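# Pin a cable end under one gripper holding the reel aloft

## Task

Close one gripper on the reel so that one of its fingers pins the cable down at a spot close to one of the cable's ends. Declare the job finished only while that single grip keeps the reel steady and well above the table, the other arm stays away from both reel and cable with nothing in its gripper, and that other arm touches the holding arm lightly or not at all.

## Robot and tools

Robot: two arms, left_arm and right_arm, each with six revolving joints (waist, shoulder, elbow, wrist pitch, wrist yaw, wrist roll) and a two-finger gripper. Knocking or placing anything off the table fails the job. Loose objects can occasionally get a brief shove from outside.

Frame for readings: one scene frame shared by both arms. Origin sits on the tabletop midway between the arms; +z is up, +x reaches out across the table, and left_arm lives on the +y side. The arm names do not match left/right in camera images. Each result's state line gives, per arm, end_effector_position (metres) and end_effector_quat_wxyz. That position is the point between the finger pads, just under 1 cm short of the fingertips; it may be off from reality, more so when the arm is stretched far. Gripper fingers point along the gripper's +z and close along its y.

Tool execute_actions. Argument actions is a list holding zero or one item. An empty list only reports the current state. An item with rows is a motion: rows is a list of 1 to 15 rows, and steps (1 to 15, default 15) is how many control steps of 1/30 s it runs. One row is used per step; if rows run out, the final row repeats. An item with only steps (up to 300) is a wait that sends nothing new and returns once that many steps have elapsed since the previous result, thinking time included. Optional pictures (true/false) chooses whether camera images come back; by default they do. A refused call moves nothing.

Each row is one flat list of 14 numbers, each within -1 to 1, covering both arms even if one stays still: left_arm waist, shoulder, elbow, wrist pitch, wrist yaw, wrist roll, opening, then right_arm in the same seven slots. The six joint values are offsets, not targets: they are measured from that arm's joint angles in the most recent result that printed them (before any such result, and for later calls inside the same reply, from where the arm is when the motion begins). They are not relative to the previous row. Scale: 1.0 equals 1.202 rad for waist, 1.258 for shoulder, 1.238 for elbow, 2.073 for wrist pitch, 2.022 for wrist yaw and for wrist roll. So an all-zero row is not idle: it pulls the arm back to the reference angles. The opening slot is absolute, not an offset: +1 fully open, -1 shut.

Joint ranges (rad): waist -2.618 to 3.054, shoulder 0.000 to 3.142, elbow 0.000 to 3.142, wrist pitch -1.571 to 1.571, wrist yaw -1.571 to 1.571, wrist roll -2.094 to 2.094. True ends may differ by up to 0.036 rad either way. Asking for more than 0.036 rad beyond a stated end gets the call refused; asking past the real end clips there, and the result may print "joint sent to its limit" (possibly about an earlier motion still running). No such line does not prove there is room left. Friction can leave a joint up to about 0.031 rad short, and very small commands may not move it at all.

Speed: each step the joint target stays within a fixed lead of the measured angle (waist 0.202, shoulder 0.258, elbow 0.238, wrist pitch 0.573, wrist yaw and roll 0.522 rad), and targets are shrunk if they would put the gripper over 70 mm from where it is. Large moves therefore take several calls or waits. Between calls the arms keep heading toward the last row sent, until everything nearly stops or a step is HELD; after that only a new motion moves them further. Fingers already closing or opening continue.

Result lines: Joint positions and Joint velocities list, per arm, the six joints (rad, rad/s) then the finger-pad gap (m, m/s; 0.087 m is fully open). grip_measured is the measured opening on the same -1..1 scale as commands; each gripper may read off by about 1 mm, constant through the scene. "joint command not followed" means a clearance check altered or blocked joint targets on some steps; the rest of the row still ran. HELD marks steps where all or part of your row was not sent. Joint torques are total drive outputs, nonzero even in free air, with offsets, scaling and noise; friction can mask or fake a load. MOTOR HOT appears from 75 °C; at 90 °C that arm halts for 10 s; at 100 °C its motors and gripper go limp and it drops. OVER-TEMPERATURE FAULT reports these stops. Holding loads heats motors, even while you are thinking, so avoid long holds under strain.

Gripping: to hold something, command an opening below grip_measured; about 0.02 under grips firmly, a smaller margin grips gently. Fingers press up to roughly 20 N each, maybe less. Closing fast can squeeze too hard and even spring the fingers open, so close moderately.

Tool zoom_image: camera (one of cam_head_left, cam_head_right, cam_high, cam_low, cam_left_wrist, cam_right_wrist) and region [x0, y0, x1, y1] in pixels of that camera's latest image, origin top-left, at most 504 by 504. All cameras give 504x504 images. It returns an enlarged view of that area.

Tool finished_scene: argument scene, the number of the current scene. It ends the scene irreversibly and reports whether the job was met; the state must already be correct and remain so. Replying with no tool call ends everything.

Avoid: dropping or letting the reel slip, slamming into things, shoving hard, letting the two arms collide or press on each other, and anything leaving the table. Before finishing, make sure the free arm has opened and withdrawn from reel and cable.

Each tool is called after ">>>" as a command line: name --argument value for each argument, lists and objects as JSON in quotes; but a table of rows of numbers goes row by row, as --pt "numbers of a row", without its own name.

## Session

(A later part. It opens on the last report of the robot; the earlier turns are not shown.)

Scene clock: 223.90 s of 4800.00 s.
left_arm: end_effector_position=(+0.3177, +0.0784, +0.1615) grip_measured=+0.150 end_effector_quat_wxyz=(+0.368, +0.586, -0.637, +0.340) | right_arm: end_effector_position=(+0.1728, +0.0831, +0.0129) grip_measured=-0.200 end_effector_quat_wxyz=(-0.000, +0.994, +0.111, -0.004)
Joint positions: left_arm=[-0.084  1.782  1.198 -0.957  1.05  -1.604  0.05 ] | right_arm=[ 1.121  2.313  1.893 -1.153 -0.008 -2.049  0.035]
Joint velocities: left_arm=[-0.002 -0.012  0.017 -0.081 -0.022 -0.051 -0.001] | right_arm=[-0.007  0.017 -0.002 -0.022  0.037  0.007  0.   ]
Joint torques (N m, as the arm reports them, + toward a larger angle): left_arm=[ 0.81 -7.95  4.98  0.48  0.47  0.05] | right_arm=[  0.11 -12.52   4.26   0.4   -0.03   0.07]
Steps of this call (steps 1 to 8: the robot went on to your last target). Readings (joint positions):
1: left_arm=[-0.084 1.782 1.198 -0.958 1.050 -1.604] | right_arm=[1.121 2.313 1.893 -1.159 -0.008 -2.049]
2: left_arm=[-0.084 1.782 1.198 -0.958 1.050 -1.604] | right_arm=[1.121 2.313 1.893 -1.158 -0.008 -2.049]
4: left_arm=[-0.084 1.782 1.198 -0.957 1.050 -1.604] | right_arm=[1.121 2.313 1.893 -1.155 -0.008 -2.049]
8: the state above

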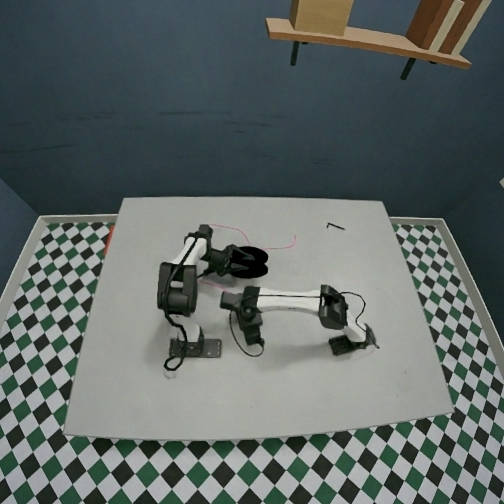

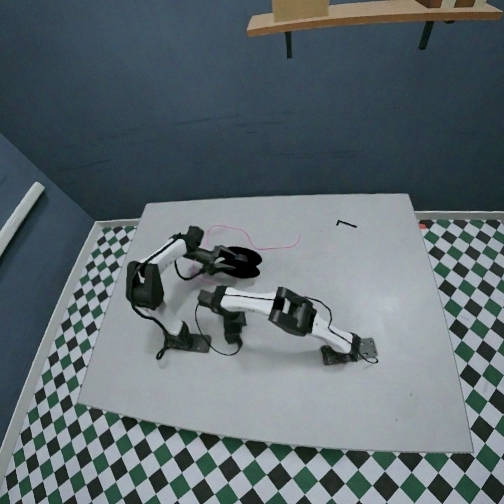

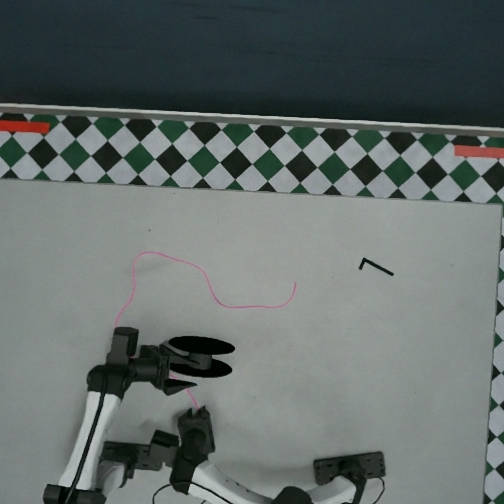

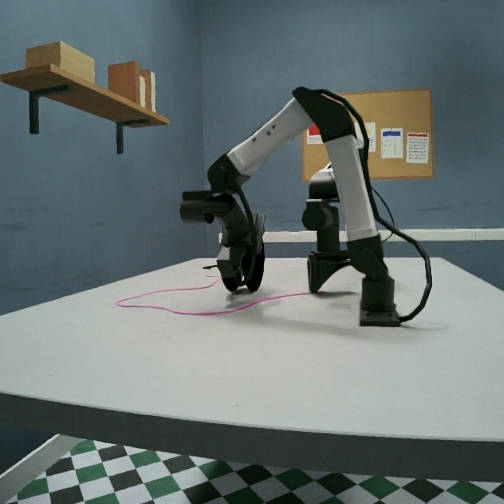

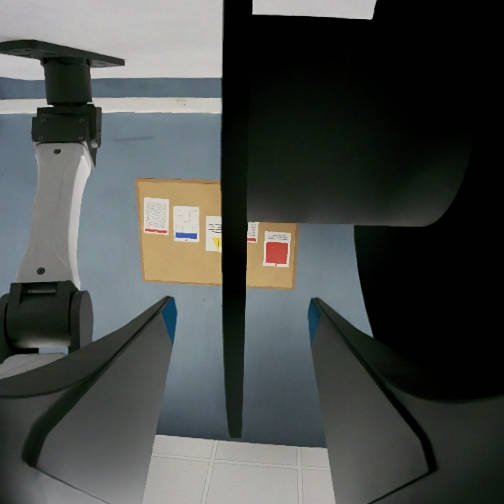

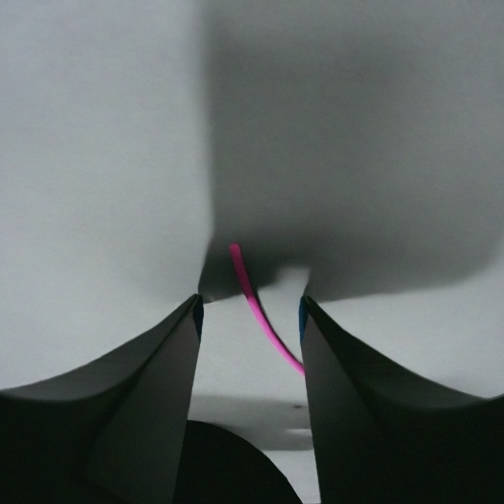

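>>> execute_actions --actions '[{"rows": [[0, 0.01, -0.01, 0.005, 0, 0, 0.05, 0, 0.009, -0.017, 0.006, 0, 0, -0.2], [0, 0.01, -0.01, 0.005, 0, 0, -0.05, 0, 0.01, -0.017, 0.006, 0, 0, -0.2], [0, 0.01, -0.01, 0.005, 0, 0, -0.15, 0, 0.011, -0.017, 0.007, 0, 0, -0.2], [0, 0.01, -0.01, 0.005, 0, 0, -0.25, 0, 0.012, -0.017, 0.007, 0, 0, -0.2], [0, 0.01, -0.01, 0.005, 0, 0, -0.35, 0, 0.013, -0.017, 0.008, 0, 0, -0.2], [0, 0.01, -0.01, 0.005, 0, 0, -0.45, 0, 0.014, -0.017, 0.008, 0, 0, -0.2], [0, 0.01, -0.01, 0.005, 0, 0, -0.55, 0, 0.0145, -0.017, 0.008, 0, 0, -0.2], [0, 0.01, -0.01, 0.005, 0, 0, -0.64, 0, 0.0145, -0.017, 0.008, 0, 0, -0.2], [0, 0.01, -0.01, 0.005, 0, 0, -0.72, 0, 0.0145, -0.017, 0.008, 0, 0, -0.2], [0, 0.01, -0.01, 0.005, 0, 0, -0.78, 0, 0.0145, -0.017, 0.008, 0, 0, -0.2], [0, 0.01, -0.01, 0.005, 0, 0, -0.83, 0, 0.0145, -0.017, 0.008, 0, 0, -0.2], [0, 0.01, -0.01, 0.005, 0, 0, -0.87, 0, 0.0145, -0.017, 0.008, 0, 0, -0.2], [0, 0.01, -0.01, 0.005, 0, 0, -0.9, 0, 0.0145, -0.017, 0.008, 0, 0, -0.2], [0, 0.01, -0.01, 0.005, 0, 0, -0.92, 0, 0.0145, -0.017, 0.008, 0, 0, -0.2], [0, 0.01, -0.01, 0.005, 0, 0, -0.94, 0, 0.0145, -0.017, 0.008, 0, 0, -0.2]], "steps": 15}]' --pictures false

>>> execute_actions --actions '[{"steps": 6}]'

Scene clock: 235.43 s of 4800.00 s.
left_arm: end_effector_position=(+0.3177, +0.0784, +0.1615) grip_measured=-0.930 end_effector_quat_wxyz=(+0.368, +0.586, -0.637, +0.340) | right_arm: end_effector_position=(+0.1733, +0.0847, +0.0130) grip_measured=-0.200 end_effector_quat_wxyz=(-0.003, +0.994, +0.111, -0.003)
Joint positions: left_arm=[-0.084  1.782  1.198 -0.957  1.05  -1.604  0.003] | right_arm=[ 1.121  2.313  1.893 -1.146 -0.008 -2.049  0.035]
Joint velocities: left_arm=[-0.002 -0.007  0.017  0.007 -0.007  0.037 -0.017] | right_arm=[-0.007 -0.007 -0.012 -0.051 -0.051  0.007 -0.   ]
Joint torques (N m, as the arm reports them, + toward a larger angle): left_arm=[ 0.6  -7.58  4.99  0.52  0.47  0.06] | right_arm=[  0.12 -11.73   4.12   0.41  -0.03   0.07]
Steps of this call (steps 1 to 15: the robot went on to your last target; steps 16 to 200: nothing new was sent; then 4.37 s passed at rest; steps 201 to 215: all 15 steps of this action). Readings (joint positions):
201: left_arm=[-0.084 1.782 1.198 -0.957 1.050 -1.604] | right_arm=[1.121 2.313 1.893 -1.151 -0.008 -2.049]
202: left_arm=[-0.084 1.782 1.198 -0.957 1.050 -1.604] | right_arm=[1.121 2.313 1.893 -1.151 -0.008 -2.049]
204: left_arm=[-0.084 1.782 1.198 -0.957 1.050 -1.604] | right_arm=[1.121 2.313 1.893 -1.150 -0.008 -2.049]
208: left_arm=[-0.084 1.782 1.198 -0.957 1.050 -1.604] | right_arm=[1.121 2.313 1.893 -1.148 -0.008 -2.049]
215: the state above

Scene clock: 235.63 s of 4800.00 s.
left_arm: end_effector_position=(+0.3177, +0.0784, +0.1615) grip_measured=-0.940 end_effector_quat_wxyz=(+0.368, +0.586, -0.637, +0.340) | right_arm: end_effector_position=(+0.1733, +0.0847, +0.0130) grip_measured=-0.200 end_effector_quat_wxyz=(-0.003, +0.994, +0.111, -0.003)
Joint positions: left_arm=[-0.084  1.782  1.198 -0.957  1.05  -1.604  0.003] | right_arm=[ 1.121  2.313  1.893 -1.146 -0.008 -2.049  0.035]
Joint velocities: left_arm=[ 0.007  0.007  0.012 -0.051  0.051  0.007  0.001] | right_arm=[-0.007  0.022  0.002 -0.007 -0.081  0.022 -0.   ]
Joint torques (N m, as the arm reports them, + toward a larger angle): left_arm=[ 0.43 -7.82  4.84  0.47  0.47  0.07] | right_arm=[  0.12 -11.74   4.12   0.41  -0.03   0.07]
Steps of this call (steps 1 to 6: the robot went on to your last target). Readings (joint positions):
1: left_arm=[-0.084 1.782 1.198 -0.957 1.050 -1.604] | right_arm=[1.121 2.313 1.893 -1.146 -0.008 -2.049]
2: left_arm=[-0.084 1.782 1.198 -0.957 1.050 -1.604] | right_arm=[1.121 2.313 1.893 -1.146 -0.008 -2.049]
4: left_arm=[-0.084 1.782 1.198 -0.957 1.050 -1.604] | right_arm=[1.121 2.313 1.893 -1.146 -0.008 -2.049]
6: the state above

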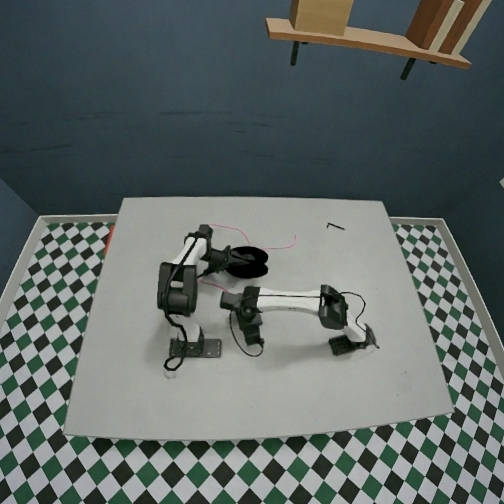

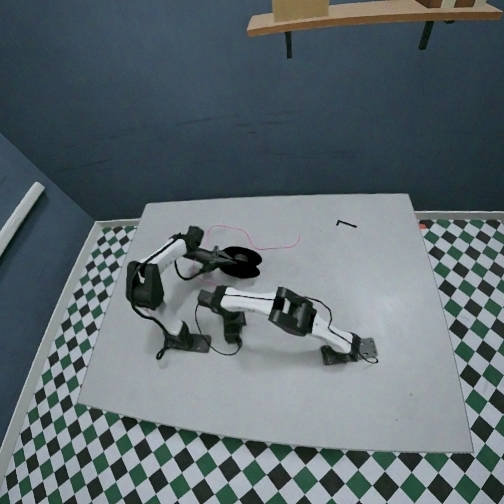

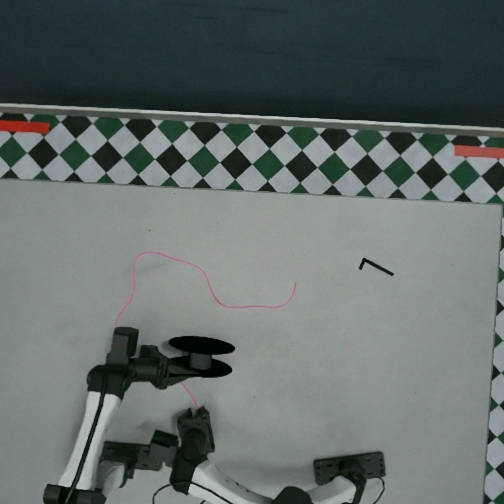

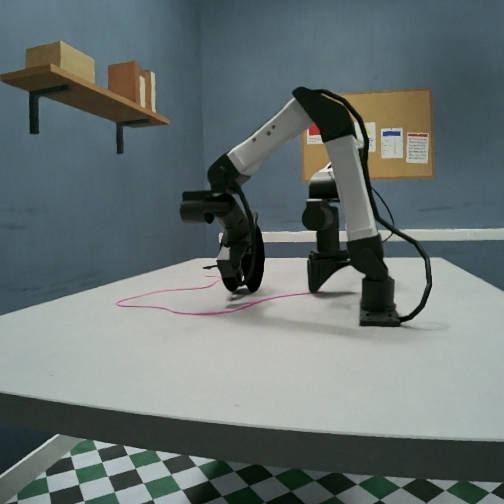

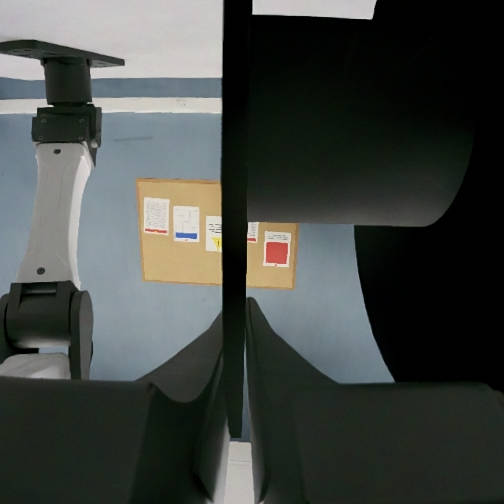

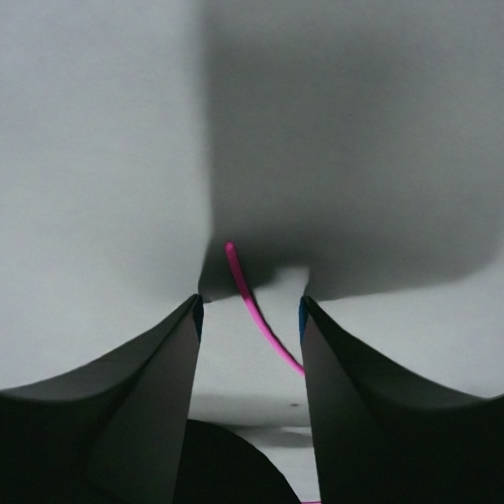

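>>> execute_actions --actions '[{"rows": [[0, 0.01, -0.01, 0.005, 0, 0, -0.95, 0, 0.0145, -0.019, 0.005, 0, 0, -0.2], [0, 0.01, -0.01, 0.005, 0, 0, -0.96, 0, 0.0145, -0.021, 0.005, 0, 0, -0.2], [0, 0.01, -0.01, 0.005, 0, 0, -0.97, 0, 0.0145, -0.023, 0.005, 0, 0, -0.2], [0, 0.01, -0.01, 0.005, 0, 0, -0.98, 0, 0.0145, -0.025, 0.005, 0, 0, -0.2], [0, 0.01, -0.01, 0.005, 0, 0, -0.98, 0, 0.0145, -0.027, 0.005, 0, 0, -0.2], [0, 0.01, -0.01, 0.005, 0, 0, -0.98, 0, 0.0145, -0.028, 0.005, 0, 0, -0.2]], "steps": 14}]' --pictures false

Scene clock: 239.17 s of 4800.00 s.
left_arm: end_effector_position=(+0.3180, +0.0784, +0.1615) grip_measured=-0.957 end_effector_quat_wxyz=(+0.367, +0.585, -0.637, +0.341) | right_arm: end_effector_position=(+0.1733, +0.0849, +0.0131) grip_measured=-0.200 end_effector_quat_wxyz=(-0.004, +0.994, +0.111, -0.003)
Joint positions: left_arm=[-0.084  1.782  1.198 -0.954  1.05  -1.603  0.002] | right_arm=[ 1.121  2.313  1.893 -1.145 -0.008 -2.049  0.035]
Joint velocities: left_arm=[ 0.002 -0.012  0.022  0.051 -0.007  0.037 -0.   ] | right_arm=[-0.002  0.012  0.012 -0.051 -0.007 -0.022 -0.   ]
Joint torques (N m, as the arm reports them, + toward a larger angle): left_arm=[ 0.43 -7.69  4.95  0.52  0.41  0.02] | right_arm=[  0.12 -11.74   3.2    0.42  -0.03   0.07]
Steps of this call (steps 1 to 15: the robot went on to your last target; steps 16 to 92: nothing new was sent; steps 93 to 106: all 14 steps of this action). Readings (joint positions):
93: left_arm=[-0.084 1.782 1.198 -0.957 1.050 -1.604] | right_arm=[1.121 2.313 1.893 -1.146 -0.008 -2.049]
94: left_arm=[-0.084 1.782 1.198 -0.956 1.050 -1.604] | right_arm=[1.121 2.313 1.893 -1.146 -0.008 -2.049]
96: left_arm=[-0.084 1.782 1.198 -0.954 1.050 -1.603] | right_arm=[1.121 2.313 1.893 -1.145 -0.008 -2.049]
100: left_arm=[-0.084 1.782 1.198 -0.954 1.050 -1.603] | right_arm=[1.121 2.313 1.893 -1.145 -0.008 -2.049]
106: the state above

>>> execute_actions --actions '[{"rows": [[0, 0.01, -0.01, 0.003, 0, 0, -0.98, 0, 0.012, -0.02, 0.003, 0, 0, -0.28], [0, 0.01, -0.01, 0.003, 0, 0, -0.98, 0, 0.012, -0.02, 0.003, 0, 0, -0.36], [0, 0.01, -0.01, 0.003, 0, 0, -0.98, 0, 0.012, -0.02, 0.003, 0, 0, -0.44], [0, 0.01, -0.01, 0.003, 0, 0, -0.98, 0, 0.012, -0.02, 0.003, 0, 0, -0.52], [0, 0.01, -0.01, 0.003, 0, 0, -0.98, 0, 0.012, -0.02, 0.003, 0, 0, -0.6], [0, 0.01, -0.01, 0.003, 0, 0, -0.98, 0, 0.012, -0.02, 0.003, 0, 0, -0.67], [0, 0.01, -0.01, 0.003, 0, 0, -0.98, 0, 0.012, -0.02, 0.003, 0, 0, -0.73], [0, 0.01, -0.01, 0.003, 0, 0, -0.98, 0, 0.012, -0.02, 0.003, 0, 0, -0.79], [0, 0.01, -0.01, 0.003, 0, 0, -0.98, 0, 0.012, -0.02, 0.003, 0, 0, -0.84], [0, 0.01, -0.01, 0.003, 0, 0, -0.98, 0, 0.012, -0.02, 0.003, 0, 0, -0.88], [0, 0.01, -0.01, 0.003, 0, 0, -0.98, 0, 0.012, -0.02, 0.003, 0, 0, -0.91], [0, 0.01, -0.01, 0.003, 0, 0, -0.98, 0, 0.012, -0.02, 0.003, 0, 0, -0.93], [0, 0.01, -0.01, 0.003, 0, 0, -0.98, 0, 0.012, -0.02, 0.003, 0, 0, -0.95], [0, 0.01, -0.01, 0.003, 0, 0, -0.98, 0, 0.012, -0.02, 0.003, 0, 0, -0.96], [0, 0.01, -0.01, 0.003, 0, 0, -0.98, 0, 0.012, -0.02, 0.003, 0, 0, -0.97]], "steps": 15}]' --pictures false

>>> execute_actions --actions '[{"steps": 6}]'

Scene clock: 247.67 s of 4800.00 s.
left_arm: end_effector_position=(+0.3180, +0.0784, +0.1615) grip_measured=-0.957 end_effector_quat_wxyz=(+0.367, +0.585, -0.638, +0.341) | right_arm: end_effector_position=(+0.1733, +0.0850, +0.0131) grip_measured=-0.965 end_effector_quat_wxyz=(-0.004, +0.994, +0.111, -0.003)
Joint positions: left_arm=[-0.084  1.782  1.198 -0.954  1.05  -1.603  0.002] | right_arm=[ 1.121  2.313  1.893 -1.145 -0.008 -2.049  0.002]
Joint velocities: left_arm=[ 0.012 -0.017  0.012  0.022  0.051 -0.037  0.001] | right_arm=[-0.002  0.007 -0.027 -0.022 -0.022  0.022 -0.009]
Joint torques (N m, as the arm reports them, + toward a larger angle): left_arm=[ 0.38 -7.71  4.98  0.52  0.49  0.04] | right_arm=[  0.13 -12.01   3.87   0.38  -0.03   0.07]
Steps of this call (steps 1 to 15: the robot went on to your last target; steps 16 to 200: nothing new was sent; then 1.33 s passed at rest; steps 201 to 215: all 15 steps of this action). Readings (joint positions):
201: left_arm=[-0.084 1.782 1.198 -0.954 1.050 -1.603] | right_arm=[1.121 2.313 1.893 -1.145 -0.008 -2.049]
202: left_arm=[-0.084 1.782 1.198 -0.954 1.050 -1.603] | right_arm=[1.121 2.313 1.893 -1.145 -0.008 -2.049]
204: left_arm=[-0.084 1.782 1.198 -0.954 1.050 -1.603] | right_arm=[1.121 2.313 1.893 -1.145 -0.008 -2.049]
208: left_arm=[-0.084 1.782 1.198 -0.954 1.050 -1.603] | right_arm=[1.121 2.313 1.893 -1.145 -0.008 -2.049]
215: the state above

Scene clock: 247.87 s of 4800.00 s.
left_arm: end_effector_position=(+0.3180, +0.0784, +0.1615) grip_measured=-0.957 end_effector_quat_wxyz=(+0.367, +0.585, -0.638, +0.341) | right_arm: end_effector_position=(+0.1733, +0.0850, +0.0131) grip_measured=-0.970 end_effector_quat_wxyz=(-0.004, +0.994, +0.111, -0.003)
Joint positions: left_arm=[-0.084  1.782  1.198 -0.954  1.05  -1.603  0.002] | right_arm=[ 1.121  2.313  1.893 -1.145 -0.008 -2.049  0.001]
Joint velocities: left_arm=[-0.007  0.002  0.007  0.022 -0.037 -0.022 -0.   ] | right_arm=[-0.002  0.002 -0.002  0.022 -0.007  0.022 -0.001]
Joint torques (N m, as the arm reports them, + toward a larger angle): left_arm=[ 0.49 -7.58  5.09  0.51  0.5   0.13] | right_arm=[  0.11 -12.01   3.87   0.39  -0.03   0.07]
Steps of this call (steps 1 to 6: the robot went on to your last target). Readings (joint positions):
1: left_arm=[-0.084 1.782 1.198 -0.954 1.050 -1.603] | right_arm=[1.121 2.313 1.893 -1.145 -0.008 -2.049]
2: left_arm=[-0.084 1.782 1.198 -0.954 1.050 -1.603] | right_arm=[1.121 2.313 1.893 -1.145 -0.008 -2.049]
4: left_arm=[-0.084 1.782 1.198 -0.954 1.050 -1.603] | right_arm=[1.121 2.313 1.893 -1.145 -0.008 -2.049]
6: the state above

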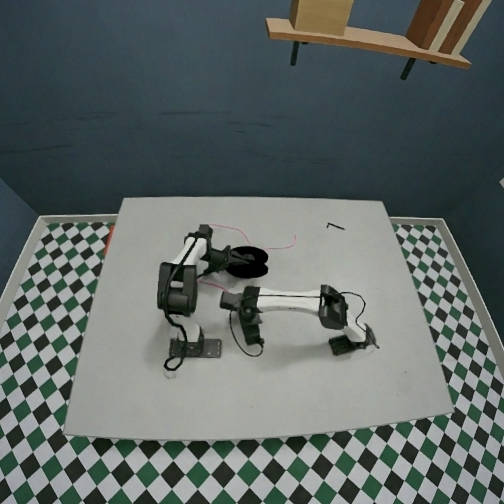

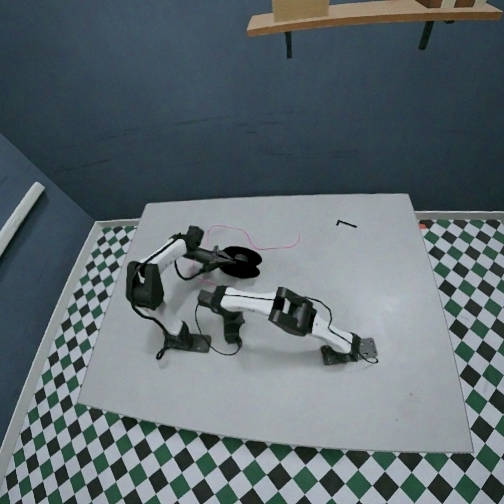

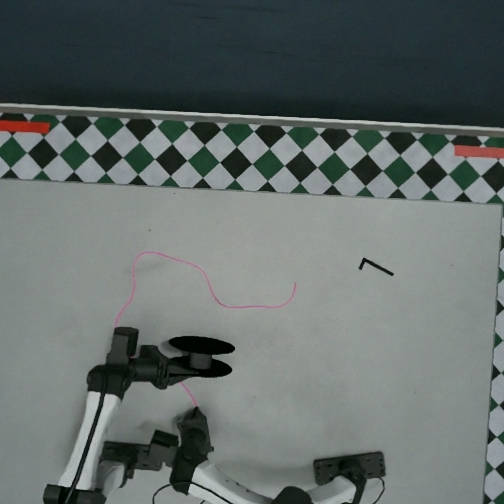

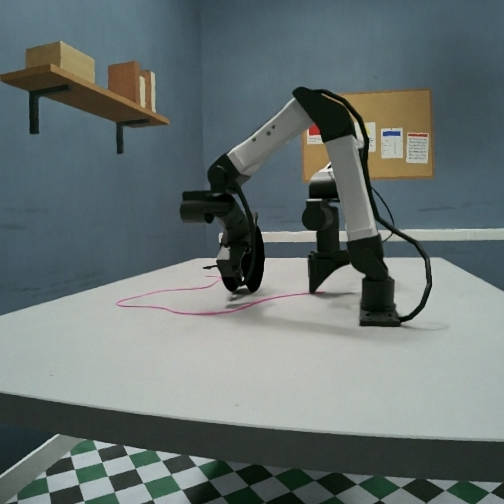

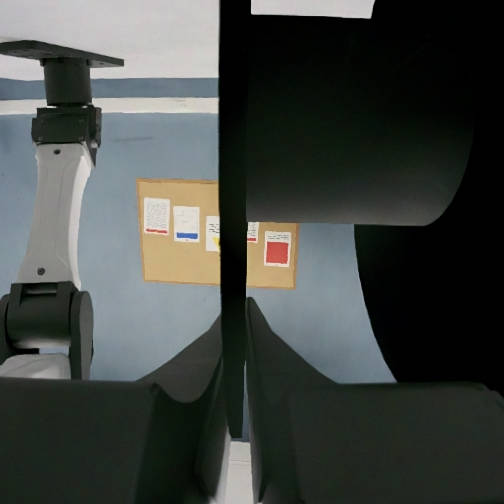

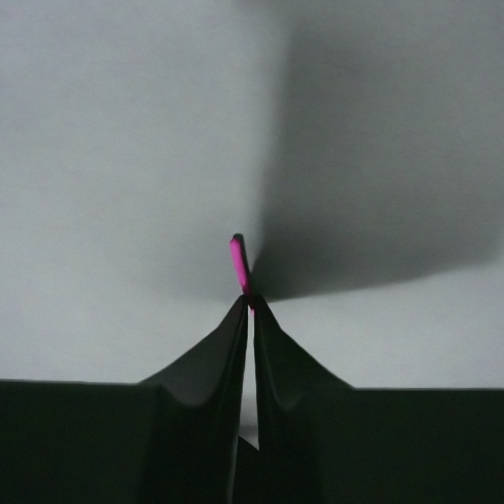

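>>> execute_actions --actions '[{"rows": [[0, 0.01, -0.01, 0.003, 0, 0, -0.98, 0, 0.012, -0.02, 0.003, 0, 0, -0.8], [0, 0.01, -0.01, 0.003, 0, 0, -0.98, 0, 0.012, -0.02, 0.003, 0, 0, -0.65], [0, 0.01, -0.01, 0.003, 0, 0, -0.98, 0, 0.012, -0.02, 0.003, 0, 0, -0.5], [0, 0.01, -0.01, 0.003, 0, 0, -0.98, 0, 0.014, -0.02, 0.003, 0, 0, -0.45], [0, 0.01, -0.01, 0.003, 0, 0, -0.98, 0, 0.016, -0.02, 0.003, 0, 0, -0.45], [0, 0.01, -0.01, 0.003, 0, 0, -0.98, 0, 0.018, -0.02, 0.003, 0, 0, -0.45], [0, 0.01, -0.01, 0.003, 0, 0, -0.98, 0, 0.02, -0.02, 0.003, 0, 0, -0.45], [0, 0.01, -0.01, 0.003, 0, 0, -0.98, 0, 0.022, -0.02, 0.003, 0, 0, -0.45], [0, 0.01, -0.01, 0.003, 0, 0, -0.98, 0, 0.024, -0.02, 0.003, 0, 0, -0.45]], "steps": 15}]' --pictures false

Scene clock: 252.30 s of 4800.00 s.
left_arm: end_effector_position=(+0.3180, +0.0784, +0.1615) grip_measured=-0.957 end_effector_quat_wxyz=(+0.367, +0.585, -0.638, +0.341) | right_arm: end_effector_position=(+0.1732, +0.0843, +0.0097) grip_measured=-0.450 end_effector_quat_wxyz=(-0.000, +0.994, +0.111, -0.004)
Joint positions: left_arm=[-0.084  1.782  1.198 -0.954  1.05  -1.603  0.002] | right_arm=[ 1.121  2.321  1.893 -1.145 -0.008 -2.049  0.024]
Joint velocities: left_arm=[ 0.002  0.002 -0.012 -0.081 -0.081 -0.037  0.001] | right_arm=[ 0.002 -0.002 -0.017  0.022 -0.11   0.022 -0.001]
Joint torques (N m, as the arm reports them, + toward a larger angle): left_arm=[ 0.73 -7.36  5.    0.51  0.47  0.07] | right_arm=[  0.22 -11.51   3.85   0.37  -0.03   0.06]
Steps of this call (steps 1 to 15: the robot went on to your last target; steps 16 to 118: nothing new was sent; steps 119 to 133: all 15 steps of this action). Readings (joint positions):
119: left_arm=[-0.084 1.782 1.198 -0.954 1.050 -1.603] | right_arm=[1.121 2.313 1.893 -1.145 -0.008 -2.049]
120: left_arm=[-0.084 1.782 1.198 -0.954 1.050 -1.603] | right_arm=[1.121 2.313 1.893 -1.145 -0.008 -2.049]
122: left_arm=[-0.084 1.782 1.198 -0.954 1.050 -1.603] | right_arm=[1.121 2.313 1.893 -1.145 -0.008 -2.049]
126: left_arm=[-0.084 1.782 1.198 -0.954 1.050 -1.603] | right_arm=[1.121 2.314 1.893 -1.145 -0.008 -2.049]
133: the state above

>>> execute_actions --actions '[{"rows": [[0, 0.01, -0.01, 0.003, 0, 0, -0.98, 0, 0.016, -0.02, 0.003, 0, 0, -0.52], [0, 0.01, -0.01, 0.003, 0, 0, -0.98, 0, 0.016, -0.02, 0.003, 0, 0, -0.59], [0, 0.01, -0.01, 0.003, 0, 0, -0.98, 0, 0.016, -0.02, 0.003, 0, 0, -0.66], [0, 0.01, -0.01, 0.003, 0, 0, -0.98, 0, 0.016, -0.02, 0.003, 0, 0, -0.72], [0, 0.01, -0.01, 0.003, 0, 0, -0.98, 0, 0.016, -0.02, 0.003, 0, 0, -0.78], [0, 0.01, -0.01, 0.003, 0, 0, -0.98, 0, 0.016, -0.02, 0.003, 0, 0, -0.83], [0, 0.01, -0.01, 0.003, 0, 0, -0.98, 0, 0.016, -0.02, 0.003, 0, 0, -0.87], [0, 0.01, -0.01, 0.003, 0, 0, -0.98, 0, 0.016, -0.02, 0.003, 0, 0, -0.9], [0, 0.01, -0.01, 0.003, 0, 0, -0.98, 0, 0.016, -0.02, 0.003, 0, 0, -0.92], [0, 0.01, -0.01, 0.003, 0, 0, -0.98, 0, 0.016, -0.02, 0.003, 0, 0, -0.94], [0, 0.01, -0.01, 0.003, 0, 0, -0.98, 0, 0.016, -0.02, 0.003, 0, 0, -0.955], [0, 0.01, -0.01, 0.003, 0, 0, -0.98, 0, 0.016, -0.02, 0.003, 0, 0, -0.97]], "steps": 15}]'

Scene clock: 257.13 s of 4800.00 s.
left_arm: end_effector_position=(+0.3180, +0.0784, +0.1615) grip_measured=-0.957 end_effector_quat_wxyz=(+0.367, +0.585, -0.638, +0.341) | right_arm: end_effector_position=(+0.1735, +0.0837, +0.0097) grip_measured=-0.968 end_effector_quat_wxyz=(+0.001, +0.994, +0.111, -0.003)
Joint positions: left_arm=[-0.084  1.782  1.198 -0.954  1.05  -1.603  0.002] | right_arm=[ 1.121  2.321  1.893 -1.147 -0.005 -2.049  0.001]
Joint velocities: left_arm=[-0.007 -0.007 -0.007 -0.022 -0.007  0.022  0.001] | right_arm=[-0.012 -0.007  0.007 -0.037  0.022 -0.051 -0.001]
Joint torques (N m, as the arm reports them, + toward a larger angle): left_arm=[ 0.38 -7.48  5.02  0.43  0.51  0.14] | right_arm=[  0.11 -11.61   3.85   0.4   -0.05   0.07]
Steps of this call (steps 1 to 15: the robot went on to your last target; steps 16 to 130: nothing new was sent; steps 131 to 145: all 15 steps of this action). Readings (joint positions):
131: left_arm=[-0.084 1.782 1.198 -0.954 1.050 -1.603] | right_arm=[1.121 2.321 1.893 -1.145 -0.007 -2.049]
132: left_arm=[-0.084 1.782 1.198 -0.954 1.050 -1.603] | right_arm=[1.121 2.321 1.893 -1.147 -0.006 -2.049]
134: left_arm=[-0.084 1.782 1.198 -0.954 1.050 -1.603] | right_arm=[1.121 2.321 1.893 -1.147 -0.005 -2.049]
138: left_arm=[-0.084 1.782 1.198 -0.954 1.050 -1.603] | right_arm=[1.121 2.321 1.893 -1.147 -0.005 -2.049]
145: the state above

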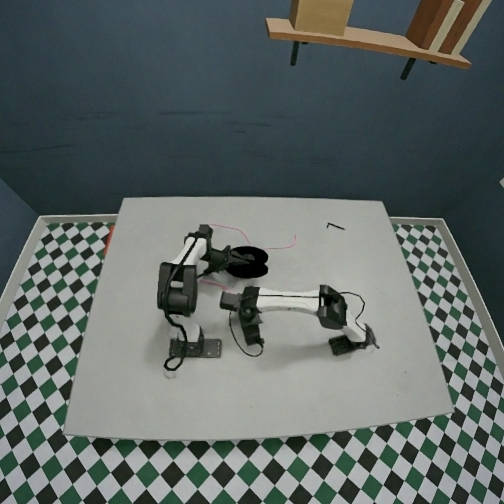

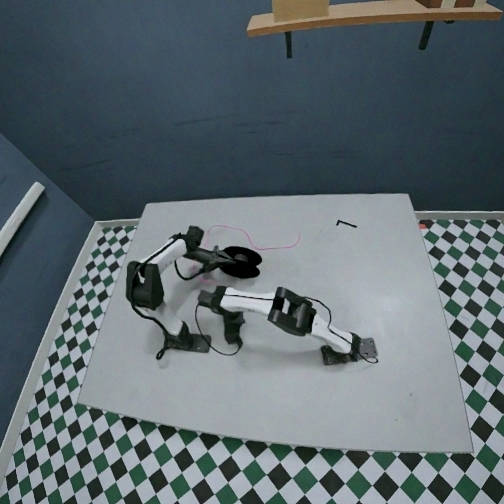

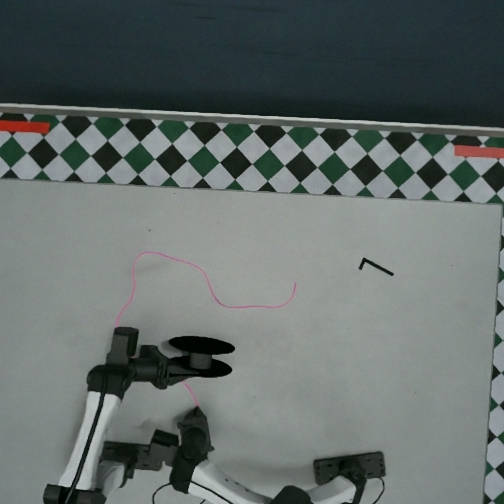

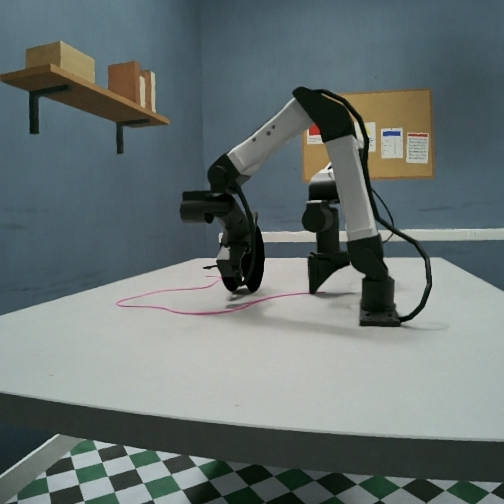

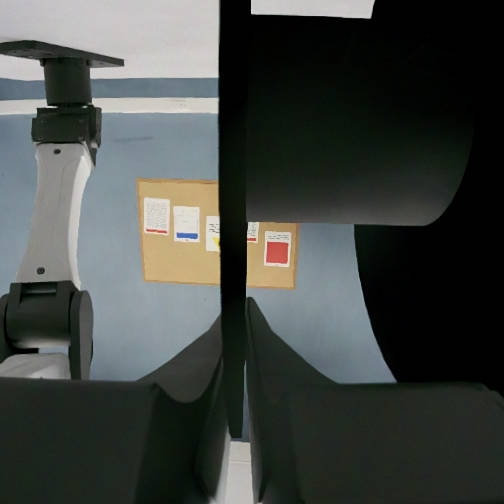

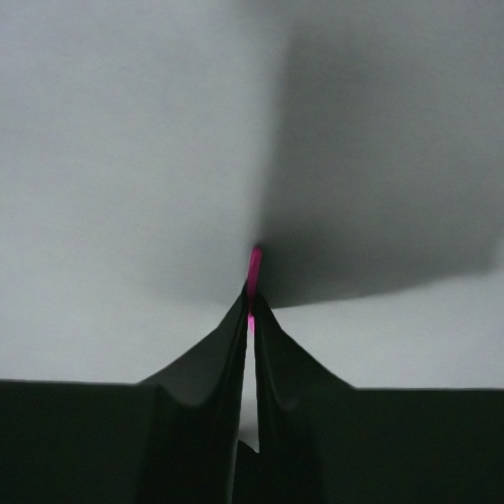

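>>> execute_actions --actions '[{"rows": [[0, 0.01, -0.01, 0.003, 0, 0, -0.98, 0, 0.016, -0.02, 0.003, 0, 0, -0.98], [0, 0.01, -0.01, 0.003, 0, 0, -0.98, 0, 0.016, -0.02, 0.003, 0, 0, -0.99]], "steps": 8}]' --pictures false

Scene clock: 259.33 s of 4800.00 s.
left_arm: end_effector_position=(+0.3180, +0.0784, +0.1615) grip_measured=-0.957 end_effector_quat_wxyz=(+0.367, +0.585, -0.638, +0.341) | right_arm: end_effector_position=(+0.1735, +0.0837, +0.0097) grip_measured=-0.984 end_effector_quat_wxyz=(+0.001, +0.994, +0.111, -0.003)
Joint positions: left_arm=[-0.084  1.782  1.198 -0.954  1.05  -1.603  0.002] | right_arm=[ 1.121  2.321  1.893 -1.147 -0.005 -2.049  0.001]
Joint velocities: left_arm=[-0.002  0.002 -0.012  0.007 -0.007  0.007  0.001] | right_arm=[ 0.002  0.002 -0.002  0.007 -0.081 -0.051 -0.001]
Joint torques (N m, as the arm reports them, + toward a larger angle): left_arm=[ 0.62 -7.65  4.83  0.47  0.52  0.01] | right_arm=[  0.11 -11.61   3.84   0.37  -0.03   0.07]
Steps of this call (steps 1 to 15: the robot went on to your last target; steps 16 to 58: nothing new was sent; steps 59 to 66: all 8 steps of this action). Readings (joint positions):
59: left_arm=[-0.084 1.782 1.198 -0.954 1.050 -1.603] | right_arm=[1.121 2.321 1.893 -1.147 -0.005 -2.049]
60: left_arm=[-0.084 1.782 1.198 -0.954 1.050 -1.603] | right_arm=[1.121 2.321 1.893 -1.147 -0.005 -2.049]
62: left_arm=[-0.084 1.782 1.198 -0.954 1.050 -1.603] | right_arm=[1.121 2.321 1.893 -1.147 -0.005 -2.049]
66: the state above

>>> execute_actions --actions '[{"rows": [[0, 0.01, -0.01, 0.003, 0, 0, -0.98, 0, 0.0, 0, 0, 0, 0, -1.0], [0, 0.01, -0.01, 0.003, 0, 0, -0.98, 0, -0.015, 0, 0, 0, 0, -1.0], [0, 0.01, -0.01, 0.003, 0, 0, -0.98, 0, -0.03, 0, 0, 0, 0, -1.0], [0, 0.01, -0.01, 0.003, 0, 0, -0.98, 0, -0.045, 0, 0, 0, 0, -1.0], [0, 0.01, -0.01, 0.003, 0, 0, -0.98, 0, -0.062, 0, 0, 0, 0, -1.0], [0, 0.01, -0.01, 0.003, 0, 0, -0.98, 0, -0.08, 0, 0, 0, 0, -1.0], [0, 0.01, -0.01, 0.003, 0, 0, -0.98, 0, -0.098, 0, 0, 0, 0, -1.0], [0, 0.01, -0.01, 0.003, 0, 0, -0.98, 0, -0.116, 0, 0, 0, 0, -1.0], [0, 0.01, -0.01, 0.003, 0, 0, -0.98, 0, -0.133, 0, 0, 0, 0, -1.0], [0, 0.01, -0.01, 0.003, 0, 0, -0.98, 0, -0.148, 0, 0, 0, 0, -1.0], [0, 0.01, -0.01, 0.003, 0, 0, -0.98, 0, -0.16, 0, 0, 0, 0, -1.0], [0, 0.01, -0.01, 0.003, 0, 0, -0.98, 0, -0.169, 0, 0, 0, 0, -1.0], [0, 0.01, -0.01, 0.003, 0, 0, -0.98, 0, -0.175, 0, 0, 0, 0, -1.0]], "steps": 15}]' --pictures false

>>> execute_actions --actions '[{"steps": 8}]'

Scene clock: 285.57 s of 4800.00 s.
left_arm: end_effector_position=(+0.3180, +0.0784, +0.1615) grip_measured=-0.957 end_effector_quat_wxyz=(+0.367, +0.585, -0.638, +0.341) | right_arm: end_effector_position=(+0.1765, +0.0952, +0.1099) grip_measured=-0.985 end_effector_quat_wxyz=(-0.102, +0.988, +0.111, +0.036)
Joint positions: left_arm=[-0.084  1.782  1.198 -0.954  1.05  -1.603  0.002] | right_arm=[ 1.121  2.1    1.893 -1.147 -0.005 -2.049  0.001]
Joint velocities: left_arm=[-0.002  0.002  0.002  0.066  0.022  0.051 -0.001] | right_arm=[-0.002 -0.217 -0.007 -0.007 -0.095 -0.051 -0.002]
Joint torques (N m, as the arm reports them, + toward a larger angle): left_arm=[ 0.47 -7.68  4.87  0.51  0.4   0.08] | right_arm=[  0.09 -10.76   5.92   0.75  -0.03   0.08]
Steps of this call (steps 1 to 15: the robot went on to your last target; steps 16 to 200: nothing new was sent; then 19.07 s passed at rest; steps 201 to 215: all 15 steps of this action). Readings (joint positions):
201: left_arm=[-0.084 1.782 1.198 -0.954 1.050 -1.603] | right_arm=[1.121 2.321 1.893 -1.147 -0.005 -2.049]
202: left_arm=[-0.084 1.782 1.198 -0.954 1.050 -1.603] | right_arm=[1.121 2.320 1.893 -1.147 -0.005 -2.049]
204: left_arm=[-0.084 1.782 1.198 -0.954 1.050 -1.603] | right_arm=[1.121 2.313 1.893 -1.147 -0.005 -2.049]
208: left_arm=[-0.084 1.782 1.198 -0.954 1.050 -1.603] | right_arm=[1.121 2.253 1.893 -1.147 -0.005 -2.049]
215: the state above

Scene clock: 285.83 s of 4800.00 s.
left_arm: end_effector_position=(+0.3180, +0.0784, +0.1615) grip_measured=-0.957 end_effector_quat_wxyz=(+0.367, +0.585, -0.638, +0.341) | right_arm: end_effector_position=(+0.1765, +0.0951, +0.1123) grip_measured=-0.985 end_effector_quat_wxyz=(-0.104, +0.988, +0.111, +0.037)
Joint positions: left_arm=[-0.084  1.782  1.198 -0.954  1.05  -1.603  0.002] | right_arm=[ 1.121  2.095  1.893 -1.147 -0.005 -2.049  0.001]
Joint velocities: left_arm=[-0.007 -0.012 -0.007 -0.037 -0.037 -0.022  0.001] | right_arm=[-0.007  0.002 -0.002 -0.051 -0.022 -0.081 -0.001]
Joint torques (N m, as the arm reports them, + toward a larger angle): left_arm=[ 0.56 -7.72  4.97  0.46  0.53  0.07] | right_arm=[  0.13 -11.57   6.02   0.73  -0.04   0.08]
Steps of this call (steps 1 to 8: the robot went on to your last target). Readings (joint positions):
1: left_arm=[-0.084 1.782 1.198 -0.954 1.050 -1.603] | right_arm=[1.121 2.095 1.893 -1.147 -0.005 -2.049]
2: left_arm=[-0.084 1.782 1.198 -0.954 1.050 -1.603] | right_arm=[1.121 2.095 1.893 -1.147 -0.005 -2.049]
4: left_arm=[-0.084 1.782 1.198 -0.954 1.050 -1.603] | right_arm=[1.121 2.095 1.893 -1.147 -0.005 -2.049]
8: the state above

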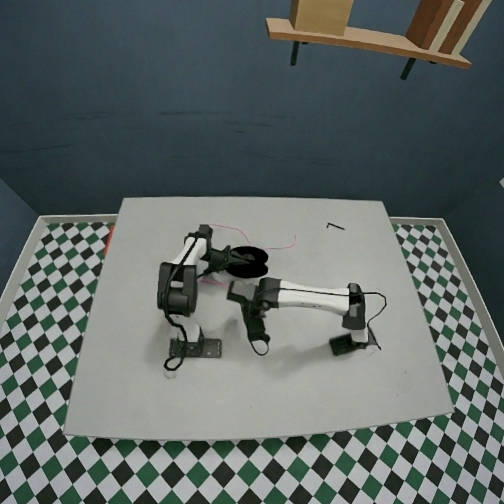

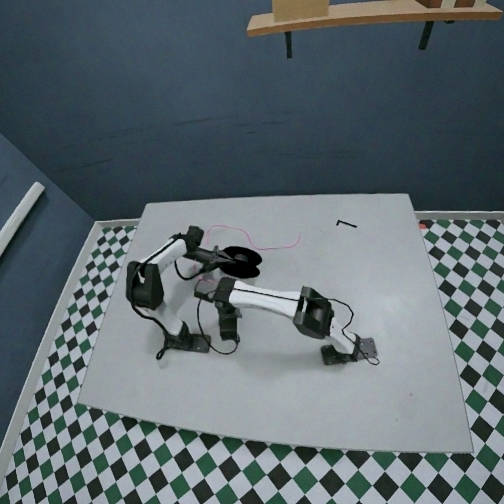

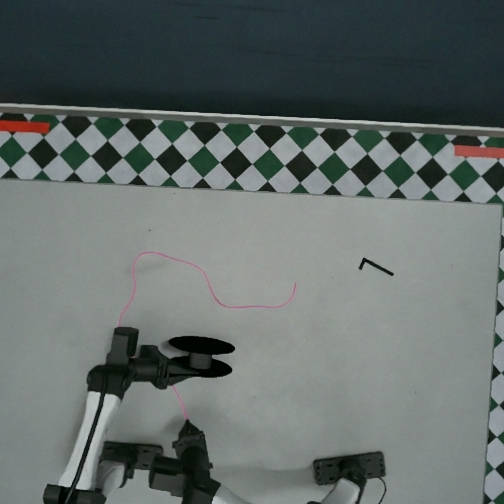

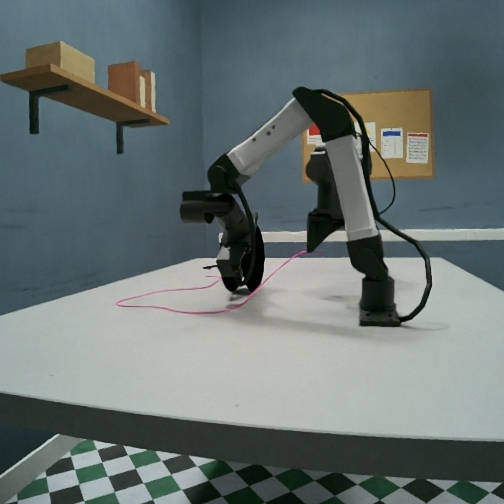

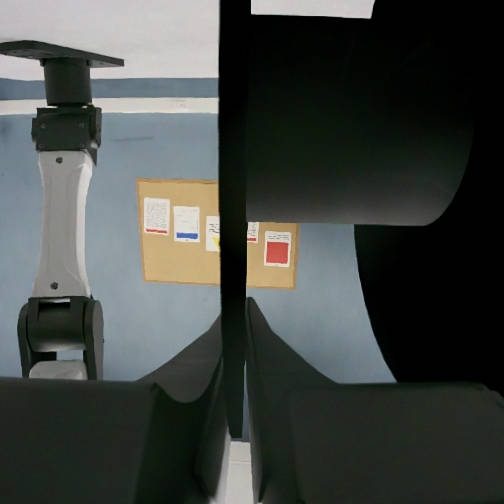

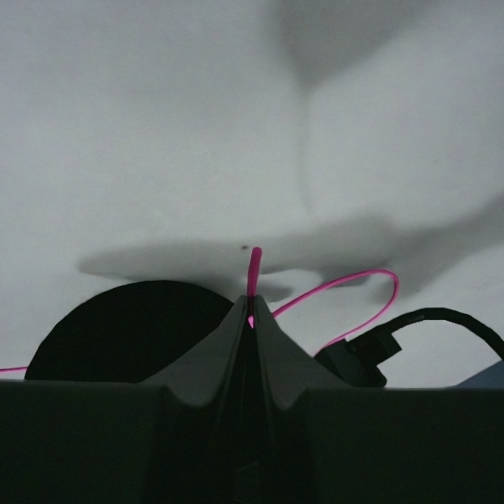

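>>> execute_actions --actions '[]'

Scene clock: 297.53 s of 4800.00 s.
left_arm: end_effector_position=(+0.3180, +0.0784, +0.1615) grip_measured=-0.957 end_effector_quat_wxyz=(+0.367, +0.585, -0.638, +0.341) | right_arm: end_effector_position=(+0.1765, +0.0951, +0.1123) grip_measured=-0.985 end_effector_quat_wxyz=(-0.104, +0.988, +0.111, +0.037)
Joint positions: left_arm=[-0.084  1.782  1.198 -0.954  1.05  -1.603  0.002] | right_arm=[ 1.121  2.095  1.893 -1.147 -0.005 -2.049  0.001]
Joint velocities: left_arm=[ 0.002 -0.002 -0.007 -0.066 -0.022 -0.022  0.001] | right_arm=[-0.002 -0.007 -0.022 -0.037 -0.051 -0.051 -0.   ]
Joint torques (N m, as the arm reports them, + toward a larger angle): left_arm=[ 0.5  -7.52  5.27  0.47  0.52  0.08] | right_arm=[  0.12 -11.51   5.98   0.75  -0.03   0.08]
Steps of this call (steps 1 to 15: the robot went on to your last target; steps 16 to 200: nothing new was sent; then 5.03 s passed at rest). Readings (joint positions):
1: left_arm=[-0.084 1.782 1.198 -0.954 1.050 -1.603] | right_arm=[1.121 2.095 1.893 -1.147 -0.005 -2.049]
2: left_arm=[-0.084 1.782 1.198 -0.954 1.050 -1.603] | right_arm=[1.121 2.095 1.893 -1.147 -0.005 -2.049]
4: left_arm=[-0.084 1.782 1.198 -0.954 1.050 -1.603] | right_arm=[1.121 2.095 1.893 -1.147 -0.005 -2.049]
8: left_arm=[-0.084 1.782 1.198 -0.954 1.050 -1.603] | right_arm=[1.121 2.095 1.893 -1.147 -0.005 -2.049]
200: the state above
All arms were judged still, so your last target was given up. Only a new action makes them travel on or press farther. Fingers that are still opening or closing keep moving.

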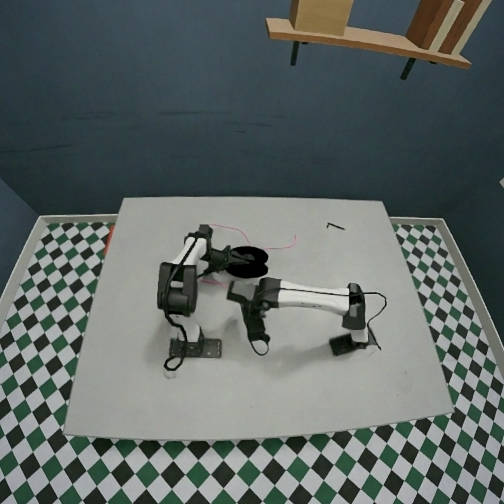

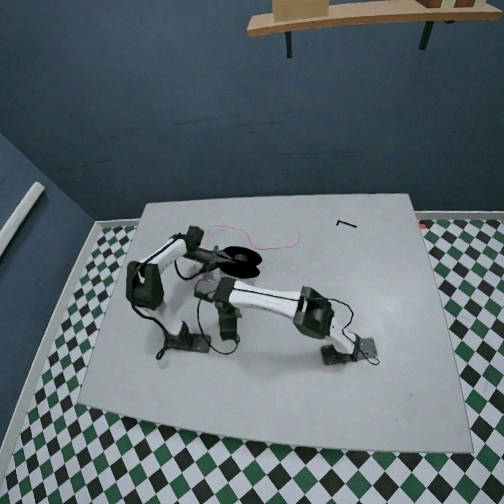

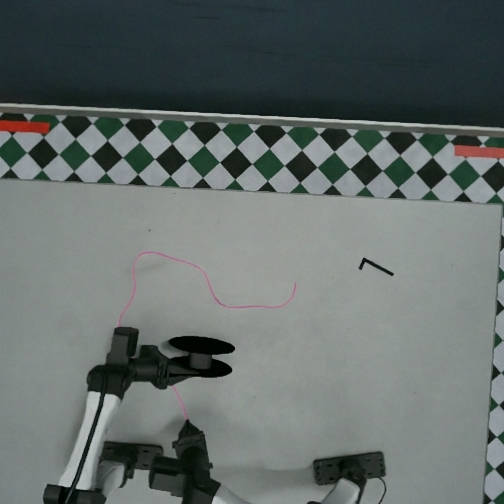

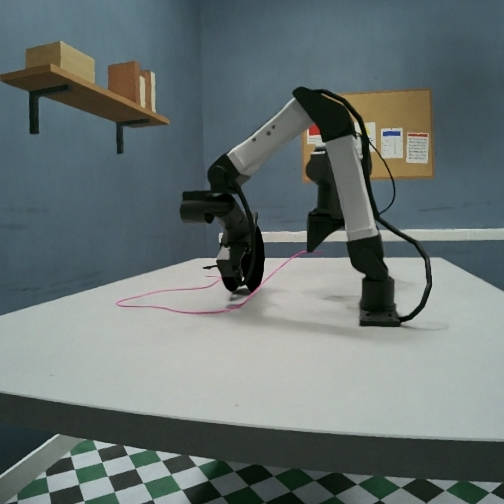

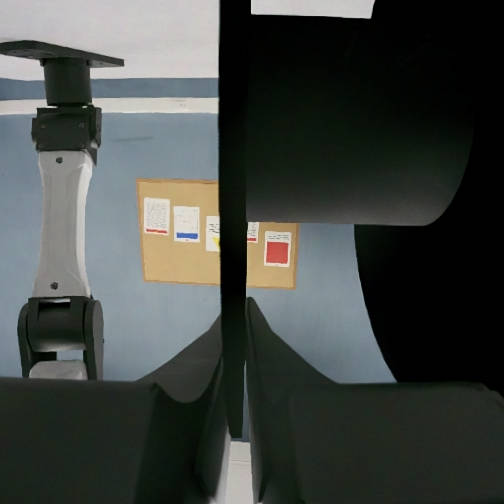

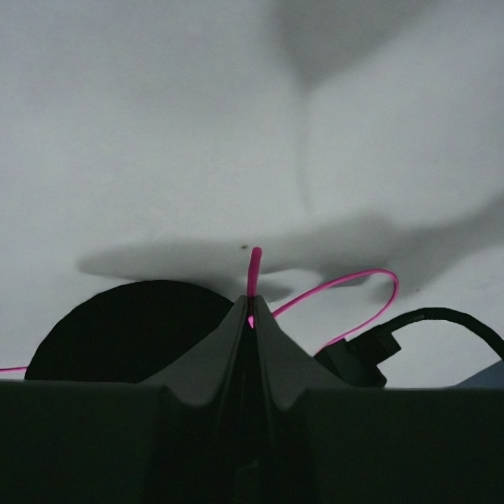

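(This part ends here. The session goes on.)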